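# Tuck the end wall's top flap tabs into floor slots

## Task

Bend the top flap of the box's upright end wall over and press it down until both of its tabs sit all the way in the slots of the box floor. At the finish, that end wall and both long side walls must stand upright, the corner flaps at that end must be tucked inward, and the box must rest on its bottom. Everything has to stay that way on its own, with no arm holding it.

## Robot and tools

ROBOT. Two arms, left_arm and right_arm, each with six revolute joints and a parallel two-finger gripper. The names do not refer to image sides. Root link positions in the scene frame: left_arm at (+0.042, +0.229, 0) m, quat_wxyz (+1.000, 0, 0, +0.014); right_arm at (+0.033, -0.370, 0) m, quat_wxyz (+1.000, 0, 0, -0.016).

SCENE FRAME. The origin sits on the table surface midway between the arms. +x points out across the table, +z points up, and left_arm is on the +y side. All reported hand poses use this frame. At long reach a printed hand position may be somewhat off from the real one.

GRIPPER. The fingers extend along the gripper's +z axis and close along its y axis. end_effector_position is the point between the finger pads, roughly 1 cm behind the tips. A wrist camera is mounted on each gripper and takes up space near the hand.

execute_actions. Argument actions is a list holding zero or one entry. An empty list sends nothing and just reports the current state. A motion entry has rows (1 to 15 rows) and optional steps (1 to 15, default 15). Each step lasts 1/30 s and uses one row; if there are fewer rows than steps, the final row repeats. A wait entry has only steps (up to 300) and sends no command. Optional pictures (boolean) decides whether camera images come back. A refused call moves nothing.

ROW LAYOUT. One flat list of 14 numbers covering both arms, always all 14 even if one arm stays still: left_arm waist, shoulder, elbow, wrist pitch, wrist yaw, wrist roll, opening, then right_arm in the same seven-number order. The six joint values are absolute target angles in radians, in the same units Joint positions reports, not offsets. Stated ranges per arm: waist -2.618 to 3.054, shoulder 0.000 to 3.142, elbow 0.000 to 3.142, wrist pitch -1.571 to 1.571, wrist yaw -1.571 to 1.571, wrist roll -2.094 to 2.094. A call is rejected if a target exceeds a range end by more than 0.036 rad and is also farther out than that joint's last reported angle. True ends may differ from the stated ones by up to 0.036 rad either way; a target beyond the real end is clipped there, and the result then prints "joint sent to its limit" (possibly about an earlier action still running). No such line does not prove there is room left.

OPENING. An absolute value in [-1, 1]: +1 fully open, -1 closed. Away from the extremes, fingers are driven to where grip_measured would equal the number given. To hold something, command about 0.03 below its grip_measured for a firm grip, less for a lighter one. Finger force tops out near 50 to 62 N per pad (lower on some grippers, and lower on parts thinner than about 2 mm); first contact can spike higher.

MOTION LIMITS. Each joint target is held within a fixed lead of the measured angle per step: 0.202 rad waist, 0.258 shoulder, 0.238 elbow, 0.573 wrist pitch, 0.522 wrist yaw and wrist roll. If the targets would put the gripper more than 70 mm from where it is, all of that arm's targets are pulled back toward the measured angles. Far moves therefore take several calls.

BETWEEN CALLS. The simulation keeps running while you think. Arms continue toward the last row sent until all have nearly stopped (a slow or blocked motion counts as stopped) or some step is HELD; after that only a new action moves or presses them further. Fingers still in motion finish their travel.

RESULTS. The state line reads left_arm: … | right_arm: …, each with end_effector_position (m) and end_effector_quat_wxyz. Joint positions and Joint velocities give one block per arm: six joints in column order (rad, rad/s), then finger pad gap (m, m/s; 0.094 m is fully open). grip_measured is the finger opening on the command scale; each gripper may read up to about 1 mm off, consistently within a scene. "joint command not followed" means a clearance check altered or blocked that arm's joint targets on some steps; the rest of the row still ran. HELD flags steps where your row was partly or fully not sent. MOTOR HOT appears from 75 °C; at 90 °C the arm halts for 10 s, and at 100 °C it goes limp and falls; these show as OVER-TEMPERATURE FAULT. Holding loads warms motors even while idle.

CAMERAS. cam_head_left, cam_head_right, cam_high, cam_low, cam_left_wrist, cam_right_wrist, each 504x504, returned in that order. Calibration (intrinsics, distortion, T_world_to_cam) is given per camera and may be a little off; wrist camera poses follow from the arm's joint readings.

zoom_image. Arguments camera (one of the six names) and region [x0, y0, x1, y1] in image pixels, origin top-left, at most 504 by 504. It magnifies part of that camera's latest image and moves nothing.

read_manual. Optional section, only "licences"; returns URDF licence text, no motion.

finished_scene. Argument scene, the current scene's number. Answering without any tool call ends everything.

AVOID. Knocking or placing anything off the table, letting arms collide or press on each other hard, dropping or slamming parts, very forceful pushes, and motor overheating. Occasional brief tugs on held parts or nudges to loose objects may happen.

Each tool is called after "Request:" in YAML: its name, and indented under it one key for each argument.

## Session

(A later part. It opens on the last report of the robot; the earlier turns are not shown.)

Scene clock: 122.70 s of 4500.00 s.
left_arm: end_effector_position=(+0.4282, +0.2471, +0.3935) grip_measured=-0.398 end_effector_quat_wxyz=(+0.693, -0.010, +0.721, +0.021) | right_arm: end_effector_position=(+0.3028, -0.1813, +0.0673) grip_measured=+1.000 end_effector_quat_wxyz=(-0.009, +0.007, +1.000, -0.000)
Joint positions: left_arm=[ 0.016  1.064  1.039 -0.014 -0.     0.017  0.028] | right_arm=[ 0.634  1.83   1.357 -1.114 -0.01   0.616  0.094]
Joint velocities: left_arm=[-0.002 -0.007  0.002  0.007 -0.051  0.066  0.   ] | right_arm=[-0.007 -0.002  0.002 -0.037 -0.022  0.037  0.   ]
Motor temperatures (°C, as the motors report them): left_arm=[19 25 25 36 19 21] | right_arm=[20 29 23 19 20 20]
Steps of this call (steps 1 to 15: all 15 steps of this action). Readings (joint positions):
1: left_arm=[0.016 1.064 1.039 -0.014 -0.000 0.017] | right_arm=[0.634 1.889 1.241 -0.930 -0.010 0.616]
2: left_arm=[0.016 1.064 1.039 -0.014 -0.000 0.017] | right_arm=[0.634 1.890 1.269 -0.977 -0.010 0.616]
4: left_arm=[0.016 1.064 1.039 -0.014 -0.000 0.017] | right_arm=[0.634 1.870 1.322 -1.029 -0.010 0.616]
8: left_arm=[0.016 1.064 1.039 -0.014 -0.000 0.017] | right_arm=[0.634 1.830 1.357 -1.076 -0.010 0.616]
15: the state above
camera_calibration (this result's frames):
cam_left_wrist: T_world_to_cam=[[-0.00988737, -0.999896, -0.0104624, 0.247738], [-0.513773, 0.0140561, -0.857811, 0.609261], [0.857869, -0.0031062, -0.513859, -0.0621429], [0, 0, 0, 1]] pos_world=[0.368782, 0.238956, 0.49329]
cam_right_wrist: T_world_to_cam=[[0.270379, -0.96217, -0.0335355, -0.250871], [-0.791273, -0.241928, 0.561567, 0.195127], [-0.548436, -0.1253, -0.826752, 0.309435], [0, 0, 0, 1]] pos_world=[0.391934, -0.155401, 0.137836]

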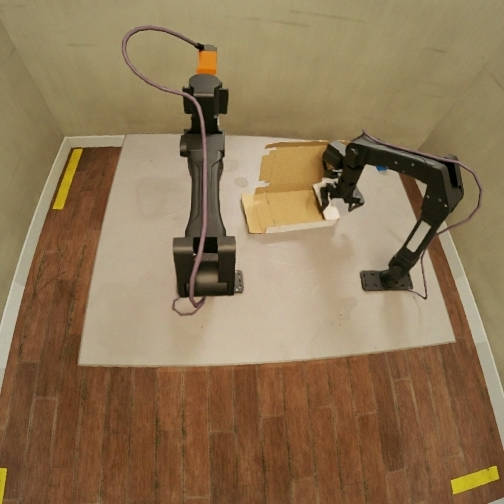

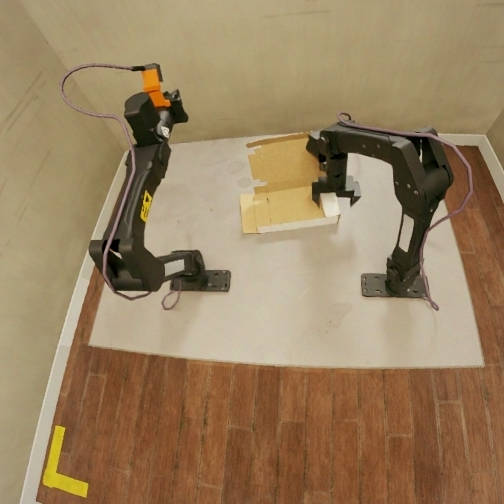

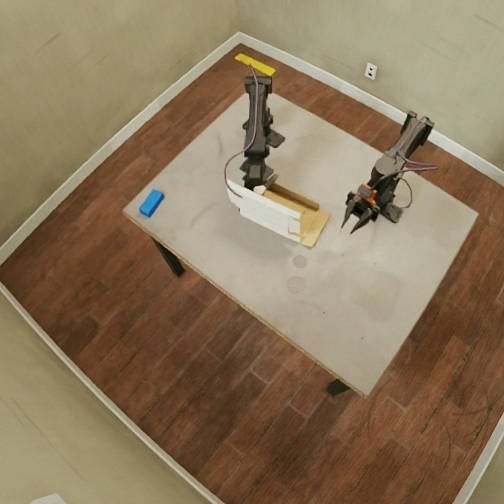

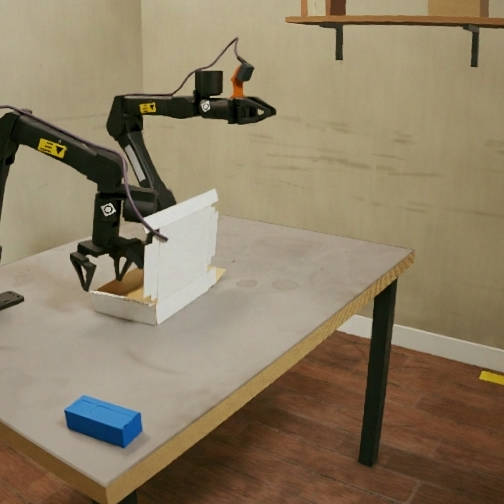

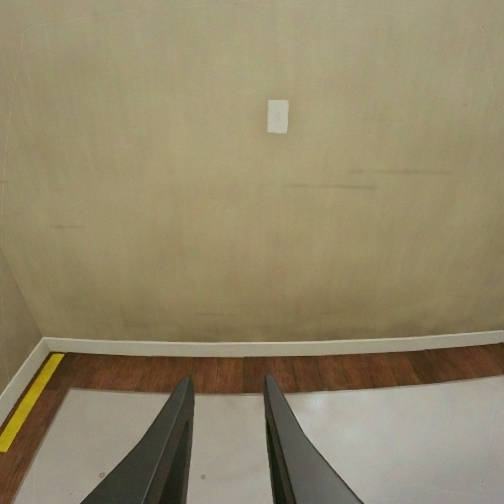

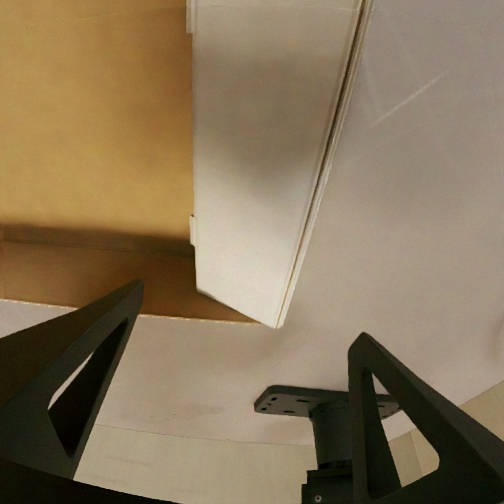

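Request:
execute_actions:
  actions:
    - {"rows":[[0.016,1.064,1.039,-0.016,0,0.017,-0.4,0.56,1.83,1.36,-1.11,0,0.40,0.2]],"steps":15}
  pictures: false

Request:
execute_actions:
  actions:
    - {"rows":[[0.016,1.064,1.039,-0.016,0,0.017,-0.4,0.56,1.86,1.27,-0.98,0,0.40,0.2]],"steps":15}

Scene clock: 134.60 s of 4500.00 s.
left_arm: end_effector_position=(+0.4282, +0.2471, +0.3935) grip_measured=-0.398 end_effector_quat_wxyz=(+0.693, -0.010, +0.721, +0.021) | right_arm: end_effector_position=(+0.3158, -0.2045, +0.0674) grip_measured=+0.202 end_effector_quat_wxyz=(-0.011, -0.055, +0.998, -0.003)
Joint positions: left_arm=[ 0.016  1.064  1.039 -0.014 -0.     0.017  0.028] | right_arm=[ 0.556  1.83   1.357 -1.12  -0.004  0.414  0.056]
Joint velocities: left_arm=[-0.002 -0.017  0.002  0.037 -0.051 -0.022 -0.   ] | right_arm=[-0.007  0.007 -0.027  0.037 -0.037 -0.051  0.001]
Motor temperatures (°C, as the motors report them): left_arm=[19 25 25 37 19 21] | right_arm=[20 29 24 19 20 20]
Steps of this call (steps 1 to 15: the robot went on to your last target; steps 16 to 90: nothing new was sent; then 8.40 s passed at rest; steps 91 to 105: all 15 steps of this action). Readings (joint positions):
91: left_arm=[0.016 1.064 1.039 -0.014 -0.000 0.017] | right_arm=[0.627 1.830 1.357 -1.121 -0.012 0.587]
92: left_arm=[0.016 1.064 1.039 -0.014 -0.000 0.017] | right_arm=[0.615 1.830 1.357 -1.121 -0.013 0.550]
94: left_arm=[0.016 1.064 1.039 -0.014 -0.000 0.017] | right_arm=[0.579 1.830 1.357 -1.121 -0.011 0.498]
98: left_arm=[0.016 1.064 1.039 -0.014 -0.000 0.017] | right_arm=[0.556 1.830 1.357 -1.120 -0.004 0.444]
105: the state above

Scene clock: 135.10 s of 4500.00 s.
left_arm: end_effector_position=(+0.4282, +0.2471, +0.3935) grip_measured=-0.398 end_effector_quat_wxyz=(+0.693, -0.010, +0.721, +0.021) | right_arm: end_effector_position=(+0.3216, -0.1997, +0.0435) grip_measured=+0.202 end_effector_quat_wxyz=(+0.001, -0.059, +0.998, +0.007)
Joint positions: left_arm=[ 0.016  1.064  1.039 -0.014 -0.     0.017  0.028] | right_arm=[ 0.556  1.854  1.291 -1.    -0.011  0.406  0.056]
Joint velocities: left_arm=[ 0.007  0.002 -0.012 -0.007  0.022 -0.007 -0.001] | right_arm=[ 0.007 -0.017 -0.002 -0.007 -0.022  0.007 -0.   ]
Motor temperatures (°C, as the motors report them): left_arm=[19 25 25 37 19 21] | right_arm=[20 29 24 19 20 20]
Steps of this call (steps 1 to 15: all 15 steps of this action). Readings (joint positions):
1: left_arm=[0.016 1.064 1.039 -0.014 -0.000 0.017] | right_arm=[0.556 1.830 1.348 -1.105 -0.004 0.412]
2: left_arm=[0.016 1.064 1.039 -0.014 -0.000 0.017] | right_arm=[0.556 1.830 1.332 -1.079 -0.004 0.411]
4: left_arm=[0.016 1.064 1.039 -0.014 -0.000 0.017] | right_arm=[0.556 1.844 1.301 -1.046 -0.004 0.409]
8: left_arm=[0.016 1.064 1.039 -0.014 -0.000 0.017] | right_arm=[0.556 1.854 1.291 -1.021 -0.014 0.406]
15: the state above
camera_calibration (this result's frames):
cam_left_wrist: T_world_to_cam=[[-0.00988737, -0.999896, -0.0104624, 0.247738], [-0.513773, 0.0140561, -0.857811, 0.609261], [0.857869, -0.0031062, -0.513859, -0.0621429], [0, 0, 0, 1]] pos_world=[0.368782, 0.238956, 0.49329]
cam_right_wrist: T_world_to_cam=[[0.395388, -0.917591, -0.0411682, -0.305427], [-0.763365, -0.353198, 0.540855, 0.188672], [-0.510824, -0.182421, -0.840108, 0.27488], [0, 0, 0, 1]] pos_world=[0.405203, -0.163474, 0.116311]

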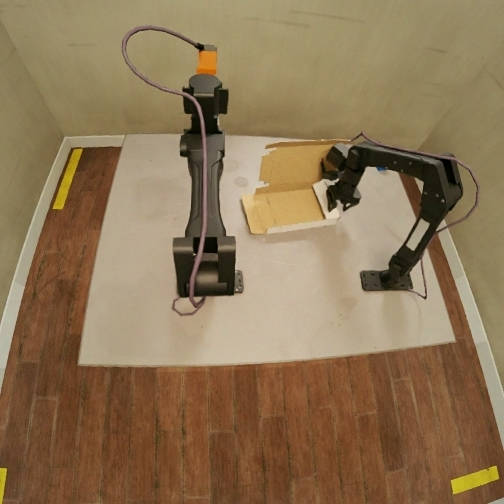

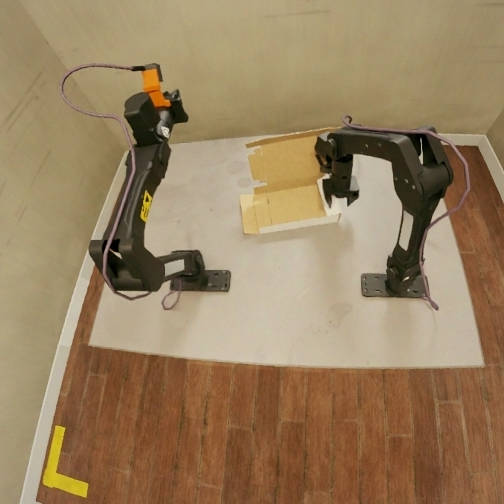

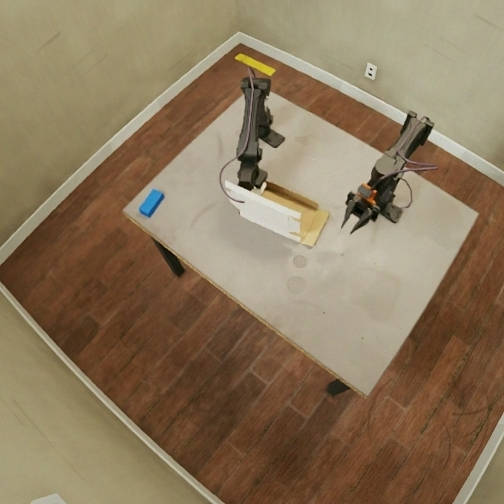

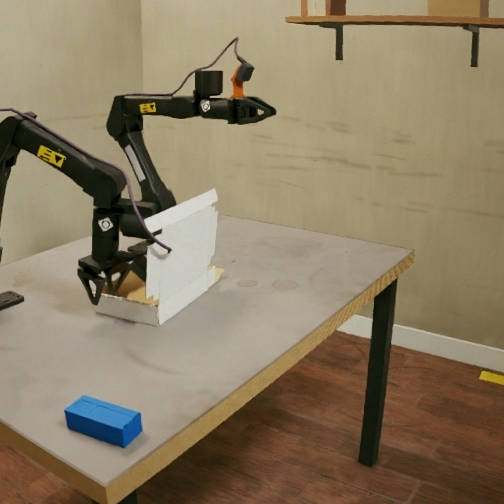

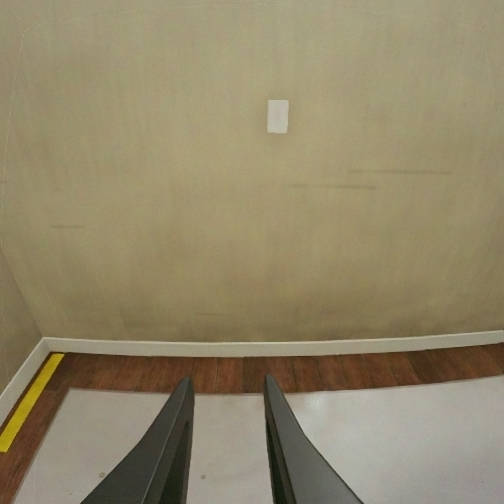

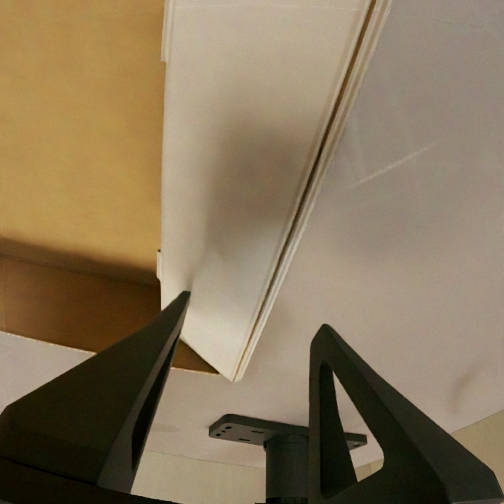

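Request:
execute_actions:
  actions:
    - {"rows":[[0.016,1.064,1.039,-0.016,0,0.017,-0.4,0.56,1.885,1.22,-0.905,0,0.40,0.1]],"steps":15}

Scene clock: 140.57 s of 4500.00 s.
left_arm: end_effector_position=(+0.4282, +0.2471, +0.3935) grip_measured=-0.398 end_effector_quat_wxyz=(+0.693, -0.010, +0.721, +0.021) | right_arm: end_effector_position=(+0.3209, -0.2002, +0.0231) grip_measured=+0.102 end_effector_quat_wxyz=(+0.001, -0.060, +0.998, +0.006)
Joint positions: left_arm=[ 0.016  1.064  1.039 -0.014 -0.     0.017  0.028] | right_arm=[ 0.557  1.879  1.237 -0.922 -0.009  0.405  0.052]
Joint velocities: left_arm=[-0.007 -0.027 -0.012  0.022 -0.066  0.007 -0.001] | right_arm=[-0.012  0.002  0.007  0.081  0.051 -0.051  0.   ]
Motor temperatures (°C, as the motors report them): left_arm=[19 25 25 37 19 21] | right_arm=[20 29 24 19 20 20]
Steps of this call (steps 1 to 15: the robot went on to your last target; steps 16 to 90: nothing new was sent; then 1.97 s passed at rest; steps 91 to 105: all 15 steps of this action). Readings (joint positions):
91: left_arm=[0.016 1.064 1.039 -0.014 -0.000 0.017] | right_arm=[0.556 1.855 1.284 -0.985 -0.010 0.406]
92: left_arm=[0.016 1.064 1.039 -0.014 -0.000 0.017] | right_arm=[0.556 1.855 1.273 -0.969 -0.011 0.405]
94: left_arm=[0.016 1.064 1.039 -0.014 -0.000 0.017] | right_arm=[0.556 1.859 1.257 -0.949 -0.010 0.405]
98: left_arm=[0.016 1.064 1.039 -0.014 -0.000 0.017] | right_arm=[0.557 1.873 1.242 -0.930 -0.010 0.405]
105: the state above
camera_calibration (this result's frames):
cam_left_wrist: T_world_to_cam=[[-0.00988737, -0.999896, -0.0104624, 0.247738], [-0.513773, 0.0140561, -0.857811, 0.609261], [0.857869, -0.0031062, -0.513859, -0.0621429], [0, 0, 0, 1]] pos_world=[0.368782, 0.238956, 0.49329]
cam_right_wrist: T_world_to_cam=[[0.39645, -0.917218, -0.0392285, -0.306765], [-0.763307, -0.353064, 0.541025, 0.199016], [-0.510088, -0.184546, -0.840091, 0.256593], [0, 0, 0, 1]] pos_world=[0.404412, -0.163752, 0.0958548]

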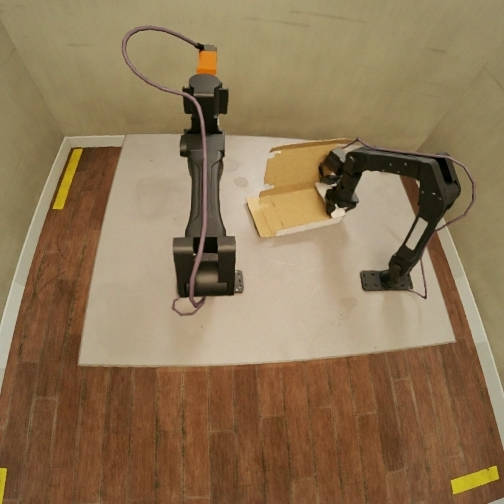

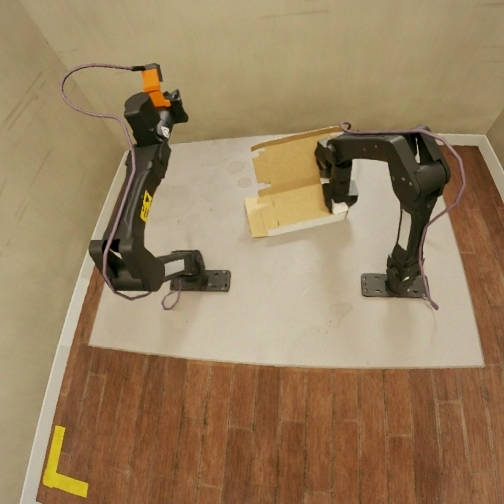

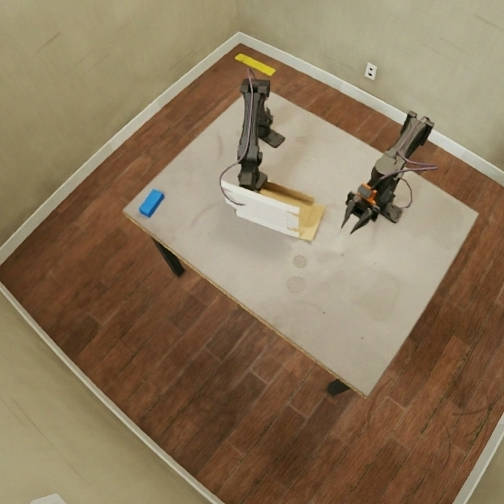

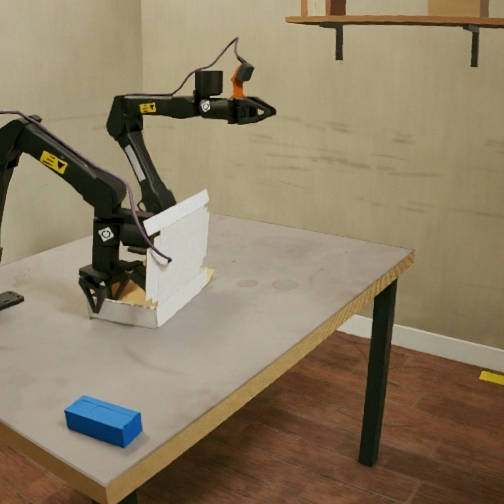

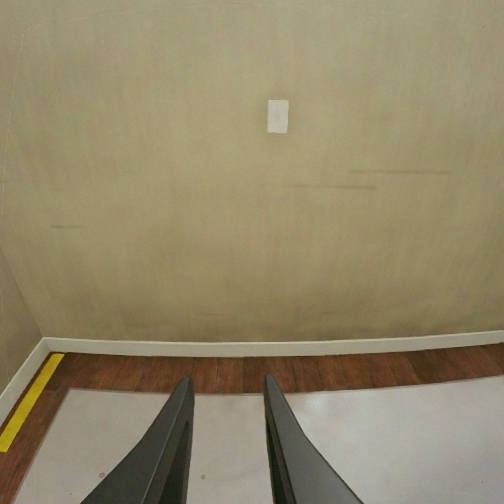

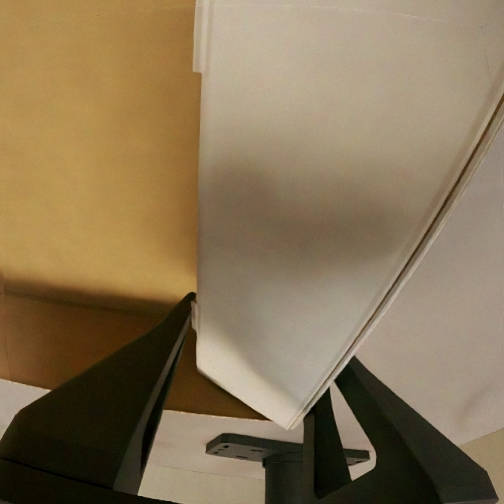

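Request:
execute_actions:
  actions:
    - {"rows":[[0.016,1.064,1.039,-0.016,0,0.017,-0.4,0.56,1.88,1.235,-0.92,0,0.40,0.0],[0.016,1.064,1.039,-0.016,0,0.017,-0.4,0.56,1.88,1.235,-0.92,0,0.40,-0.1],[0.016,1.064,1.039,-0.016,0,0.017,-0.4,0.56,1.88,1.235,-0.92,0,0.40,-0.2],[0.016,1.064,1.039,-0.016,0,0.017,-0.4,0.56,1.88,1.235,-0.92,0,0.40,-0.3],[0.016,1.064,1.039,-0.016,0,0.017,-0.4,0.56,1.88,1.235,-0.92,0,0.40,-0.4]],"steps":12}

Scene clock: 149.17 s of 4500.00 s.
left_arm: end_effector_position=(+0.4282, +0.2471, +0.3935) grip_measured=-0.398 end_effector_quat_wxyz=(+0.693, -0.010, +0.721, +0.021) | right_arm: end_effector_position=(+0.3213, -0.1999, +0.0231) grip_measured=-0.396 end_effector_quat_wxyz=(+0.002, -0.062, +0.998, +0.006)
Joint positions: left_arm=[ 0.016  1.064  1.039 -0.014 -0.     0.017  0.028] | right_arm=[ 0.557  1.879  1.237 -0.92  -0.009  0.402  0.028]
Joint velocities: left_arm=[-0.027  0.012 -0.017 -0.007 -0.037  0.022 -0.002] | right_arm=[-0.012  0.002 -0.002  0.007 -0.022 -0.007 -0.001]
Motor temperatures (°C, as the motors report them): left_arm=[19 25 25 38 19 21] | right_arm=[20 29 24 19 20 20]
Steps of this call (steps 1 to 15: the robot went on to your last target; steps 16 to 90: nothing new was sent; then 5.20 s passed at rest; steps 91 to 102: all 12 steps of this action). Readings (joint positions):
91: left_arm=[0.016 1.064 1.039 -0.014 -0.000 0.017] | right_arm=[0.557 1.879 1.237 -0.921 -0.009 0.405]
92: left_arm=[0.016 1.064 1.039 -0.014 -0.000 0.017] | right_arm=[0.557 1.879 1.237 -0.922 -0.009 0.404]
94: left_arm=[0.016 1.064 1.039 -0.014 -0.000 0.017] | right_arm=[0.557 1.879 1.237 -0.922 -0.010 0.402]
98: left_arm=[0.016 1.064 1.039 -0.014 -0.000 0.017] | right_arm=[0.557 1.879 1.237 -0.920 -0.009 0.402]
102: the state above
camera_calibration (this result's frames):
cam_left_wrist: T_world_to_cam=[[-0.00988737, -0.999896, -0.0104624, 0.247738], [-0.513773, 0.0140561, -0.857811, 0.609261], [0.857869, -0.0031062, -0.513859, -0.0621429], [0, 0, 0, 1]] pos_world=[0.368782, 0.238956, 0.49329]
cam_right_wrist: T_world_to_cam=[[0.399663, -0.915814, -0.0394233, -0.307456], [-0.763004, -0.356196, 0.539398, 0.198725], [-0.50803, -0.185497, -0.841128, 0.256021], [0, 0, 0, 1]] pos_world=[0.404574, -0.163297, 0.096034]

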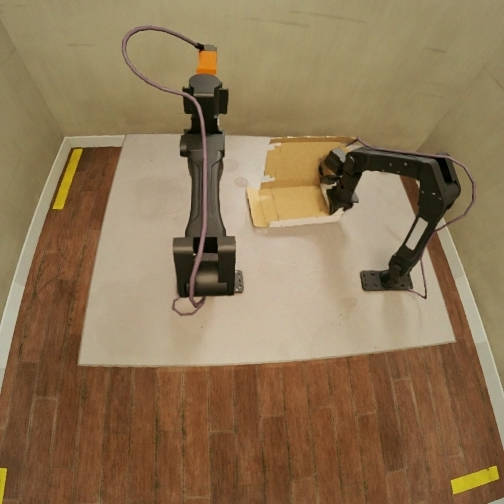

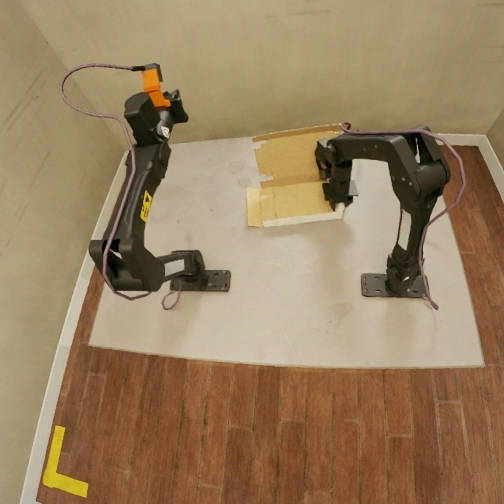

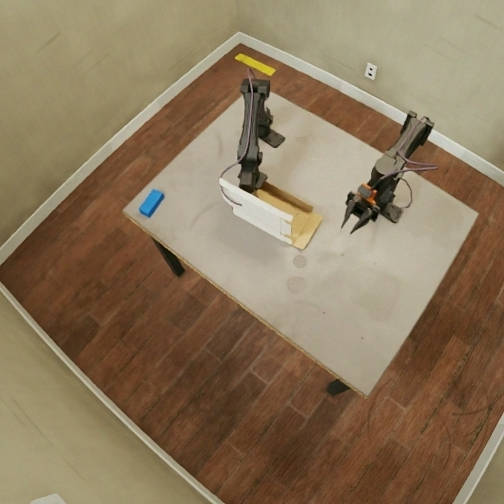

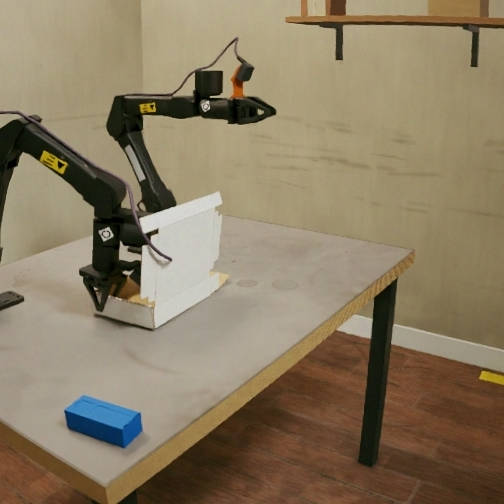

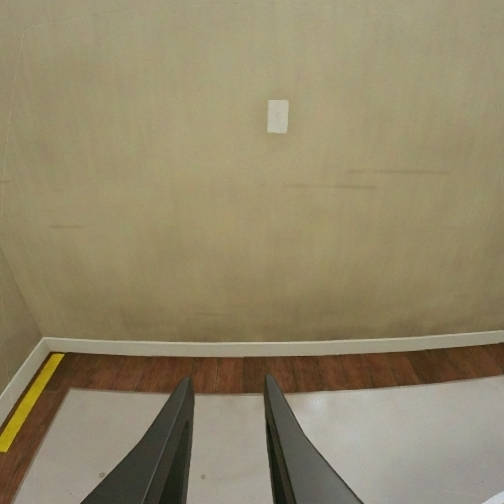

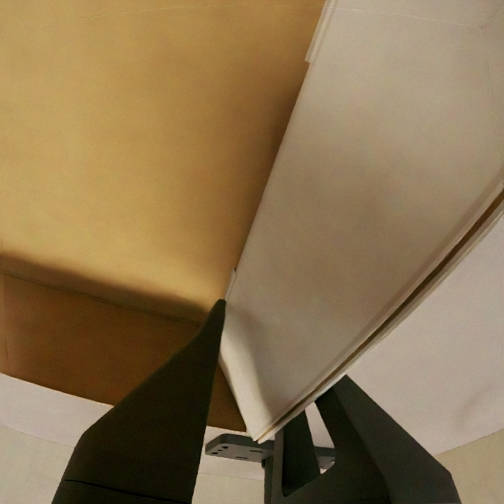

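Working.

Request:
execute_actions:
  actions:
    - {"rows":[[0.016,1.064,1.039,-0.016,0,0.017,-0.4,0.56,1.88,1.235,-0.92,0,0.40,-0.5],[0.016,1.064,1.039,-0.016,0,0.017,-0.4,0.56,1.88,1.235,-0.92,0,0.40,-0.6],[0.016,1.064,1.039,-0.016,0,0.017,-0.4,0.56,1.88,1.235,-0.92,0,0.40,-0.7],[0.016,1.064,1.039,-0.016,0,0.017,-0.4,0.56,1.88,1.235,-0.92,0,0.40,-0.8],[0.016,1.064,1.039,-0.016,0,0.017,-0.4,0.56,1.88,1.235,-0.92,0,0.40,-0.92]],"steps":12}
  pictures: false

Request:
execute_actions:
  actions:
    - {"rows":[[0.016,1.064,1.039,-0.016,0,0.017,-0.4,0.56,1.90,1.215,-0.89,0,0.40,-0.95]],"steps":10}
  pictures: false

Request:
execute_actions:
  actions:
    - {"rows":[[0.016,1.064,1.039,-0.016,0,0.017,-0.4,0.56,1.89,1.225,-0.90,0,0.40,-0.3]],"steps":8}
  pictures: false

Request:
execute_actions:
  actions:
    - {"rows":[[0.016,1.064,1.039,-0.016,0,0.017,-0.4,0.56,1.81,1.40,-1.16,0,0.40,-0.3]],"steps":15}

Scene clock: 165.33 s of 4500.00 s.
left_arm: end_effector_position=(+0.4282, +0.2471, +0.3935) grip_measured=-0.398 end_effector_quat_wxyz=(+0.693, -0.010, +0.721, +0.021) | right_arm: end_effector_position=(+0.3217, -0.2008, +0.0231) grip_measured=-0.903 end_effector_quat_wxyz=(+0.003, -0.061, +0.998, +0.004)
Joint positions: left_arm=[ 0.016  1.064  1.039 -0.014 -0.     0.017  0.028] | right_arm=[ 0.557  1.879  1.237 -0.92  -0.004  0.402  0.005]
Joint velocities: left_arm=[-0.007 -0.007  0.007  0.066  0.066 -0.037  0.   ] | right_arm=[ 0.007 -0.017  0.007 -0.022 -0.022 -0.007 -0.001]
Motor temperatures (°C, as the motors report them): left_arm=[19 25 25 38 19 21] | right_arm=[20 29 24 19 20 20]
Steps of this call (steps 1 to 15: the robot went on to your last target; steps 16 to 90: nothing new was sent; then 12.77 s passed at rest; steps 91 to 102: all 12 steps of this action). Readings (joint positions):
91: left_arm=[0.016 1.064 1.039 -0.014 -0.000 0.017] | right_arm=[0.557 1.879 1.237 -0.920 -0.009 0.402]
92: left_arm=[0.016 1.064 1.039 -0.014 -0.000 0.017] | right_arm=[0.557 1.879 1.237 -0.920 -0.009 0.402]
94: left_arm=[0.016 1.064 1.039 -0.014 -0.000 0.017] | right_arm=[0.557 1.879 1.237 -0.920 -0.008 0.402]
98: left_arm=[0.016 1.064 1.039 -0.014 -0.000 0.017] | right_arm=[0.557 1.879 1.237 -0.920 -0.006 0.402]
102: the state above

Scene clock: 165.67 s of 4500.00 s.
left_arm: end_effector_position=(+0.4282, +0.2471, +0.3935) grip_measured=-0.398 end_effector_quat_wxyz=(+0.693, -0.010, +0.721, +0.021) | right_arm: end_effector_position=(+0.3237, -0.1995, +0.0181) grip_measured=-0.905 end_effector_quat_wxyz=(+0.003, -0.062, +0.998, +0.004)
Joint positions: left_arm=[ 0.016  1.064  1.039 -0.014 -0.     0.017  0.028] | right_arm=[ 0.557  1.895  1.237 -0.904 -0.005  0.402  0.004]
Joint velocities: left_arm=[ 0.007  0.007 -0.002  0.007 -0.007 -0.007  0.   ] | right_arm=[-0.007 -0.017 -0.007 -0.022  0.037 -0.007  0.   ]
Motor temperatures (°C, as the motors report them): left_arm=[19 25 25 38 19 21] | right_arm=[20 29 24 19 20 20]
Steps of this call (steps 1 to 10: all 10 steps of this action). Readings (joint positions):
1: left_arm=[0.016 1.064 1.039 -0.014 -0.000 0.017] | right_arm=[0.557 1.881 1.237 -0.920 -0.003 0.402]
2: left_arm=[0.016 1.064 1.039 -0.014 -0.000 0.017] | right_arm=[0.557 1.883 1.237 -0.917 -0.003 0.402]
4: left_arm=[0.016 1.064 1.039 -0.014 -0.000 0.017] | right_arm=[0.557 1.891 1.237 -0.912 -0.003 0.402]
8: left_arm=[0.016 1.064 1.039 -0.014 -0.000 0.017] | right_arm=[0.557 1.895 1.237 -0.904 -0.005 0.402]
10: the state above

Scene clock: 165.93 s of 4500.00 s.
left_arm: end_effector_position=(+0.4282, +0.2471, +0.3935) grip_measured=-0.398 end_effector_quat_wxyz=(+0.693, -0.010, +0.721, +0.021) | right_arm: end_effector_position=(+0.3237, -0.1995, +0.0181) grip_measured=-0.302 end_effector_quat_wxyz=(+0.003, -0.062, +0.998, +0.004)
Joint positions: left_arm=[ 0.016  1.064  1.039 -0.014 -0.     0.017  0.028] | right_arm=[ 0.557  1.895  1.237 -0.904 -0.005  0.402  0.033]
Joint velocities: left_arm=[-0.007  0.002 -0.002  0.037  0.007  0.022  0.   ] | right_arm=[-0.017 -0.002  0.027  0.022 -0.051 -0.037 -0.   ]
Motor temperatures (°C, as the motors report them): left_arm=[19 25 25 38 19 21] | right_arm=[20 29 24 19 20 20]
Steps of this call (steps 1 to 8: all 8 steps of this action). Readings (joint positions):
1: left_arm=[0.016 1.064 1.039 -0.014 -0.000 0.017] | right_arm=[0.557 1.895 1.237 -0.904 -0.005 0.402]
2: left_arm=[0.016 1.064 1.039 -0.014 -0.000 0.017] | right_arm=[0.557 1.895 1.237 -0.904 -0.005 0.402]
4: left_arm=[0.016 1.064 1.039 -0.014 -0.000 0.017] | right_arm=[0.557 1.895 1.237 -0.904 -0.005 0.402]
8: the state above

Scene clock: 166.43 s of 4500.00 s.
left_arm: end_effector_position=(+0.4282, +0.2471, +0.3935) grip_measured=-0.398 end_effector_quat_wxyz=(+0.693, -0.010, +0.721, +0.021) | right_arm: end_effector_position=(+0.3170, -0.2034, +0.0773) grip_measured=-0.302 end_effector_quat_wxyz=(-0.005, -0.062, +0.998, +0.000)
Joint positions: left_arm=[ 0.016  1.064  1.039 -0.014 -0.     0.017  0.028] | right_arm=[ 0.557  1.815  1.379 -1.144 -0.005  0.402  0.033]
Joint velocities: left_arm=[-0.002 -0.002  0.002 -0.022  0.022 -0.037  0.001] | right_arm=[-0.007  0.002 -0.002 -0.095  0.037  0.051 -0.   ]
Motor temperatures (°C, as the motors report them): left_arm=[19 25 25 38 19 21] | right_arm=[20 29 24 19 20 20]
Steps of this call (steps 1 to 15: all 15 steps of this action). Readings (joint positions):
1: left_arm=[0.016 1.064 1.039 -0.014 -0.000 0.017] | right_arm=[0.557 1.894 1.255 -0.934 -0.005 0.402]
2: left_arm=[0.016 1.064 1.039 -0.014 -0.000 0.017] | right_arm=[0.557 1.893 1.284 -0.987 -0.005 0.402]
4: left_arm=[0.016 1.064 1.039 -0.014 -0.000 0.017] | right_arm=[0.557 1.867 1.339 -1.047 -0.005 0.402]
8: left_arm=[0.016 1.064 1.039 -0.014 -0.000 0.017] | right_arm=[0.557 1.817 1.379 -1.101 -0.005 0.402]
15: the state above
camera_calibration (this result's frames):
cam_left_wrist: T_world_to_cam=[[-0.00988737, -0.999896, -0.0104624, 0.247738], [-0.513773, 0.0140561, -0.857811, 0.609261], [0.857869, -0.0031062, -0.513859, -0.0621429], [0, 0, 0, 1]] pos_world=[0.368782, 0.238956, 0.49329]
cam_right_wrist: T_world_to_cam=[[0.399534, -0.91613, -0.0328448, -0.307281], [-0.755644, -0.349406, 0.554002, 0.162896], [-0.519014, -0.196523, -0.831867, 0.299286], [0, 0, 0, 1]] pos_world=[0.401194, -0.165776, 0.148628]

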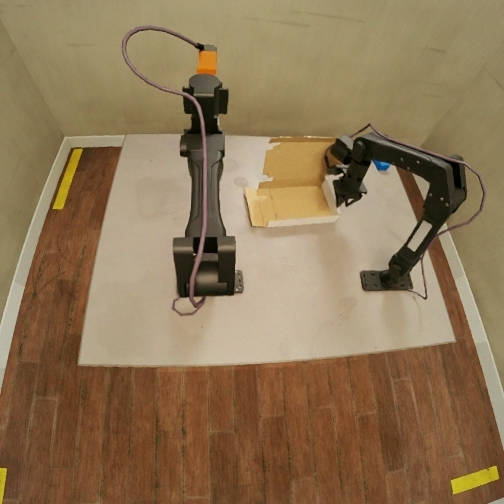

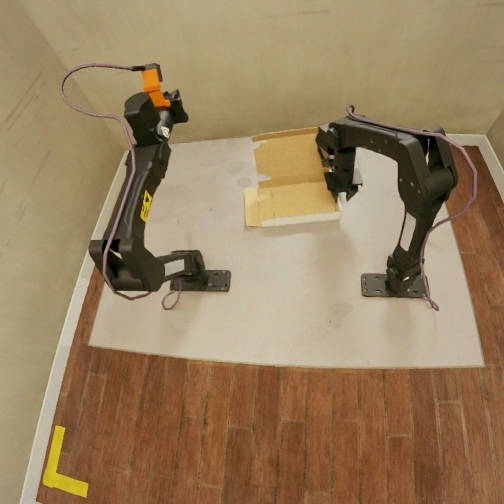

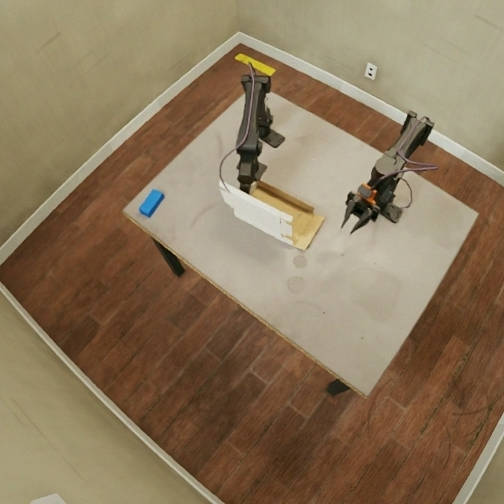

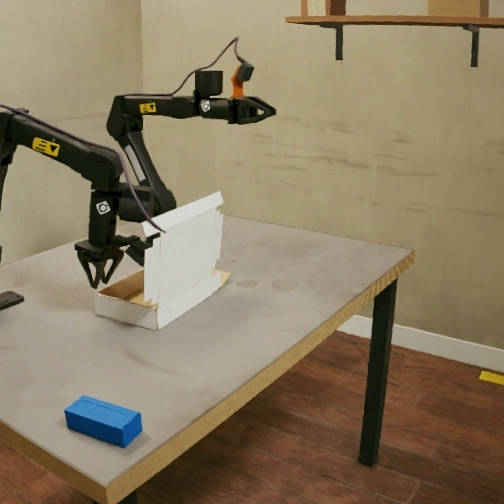

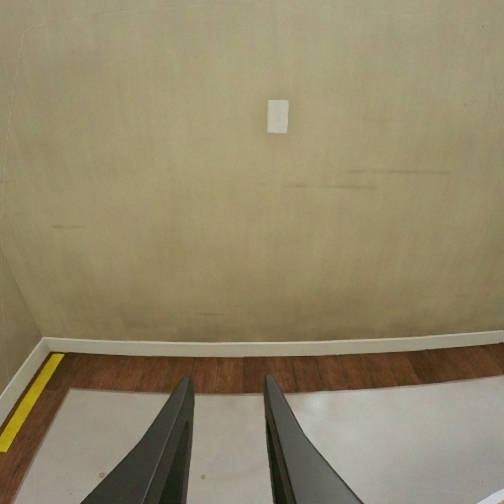

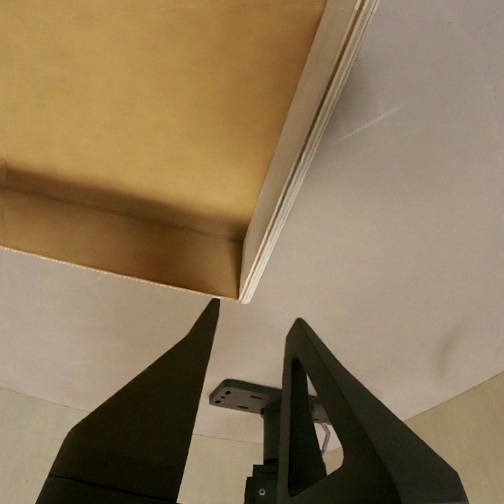

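Latched.

Request:
finished_scene:
  scene: 2

The scene is finished: the task was done.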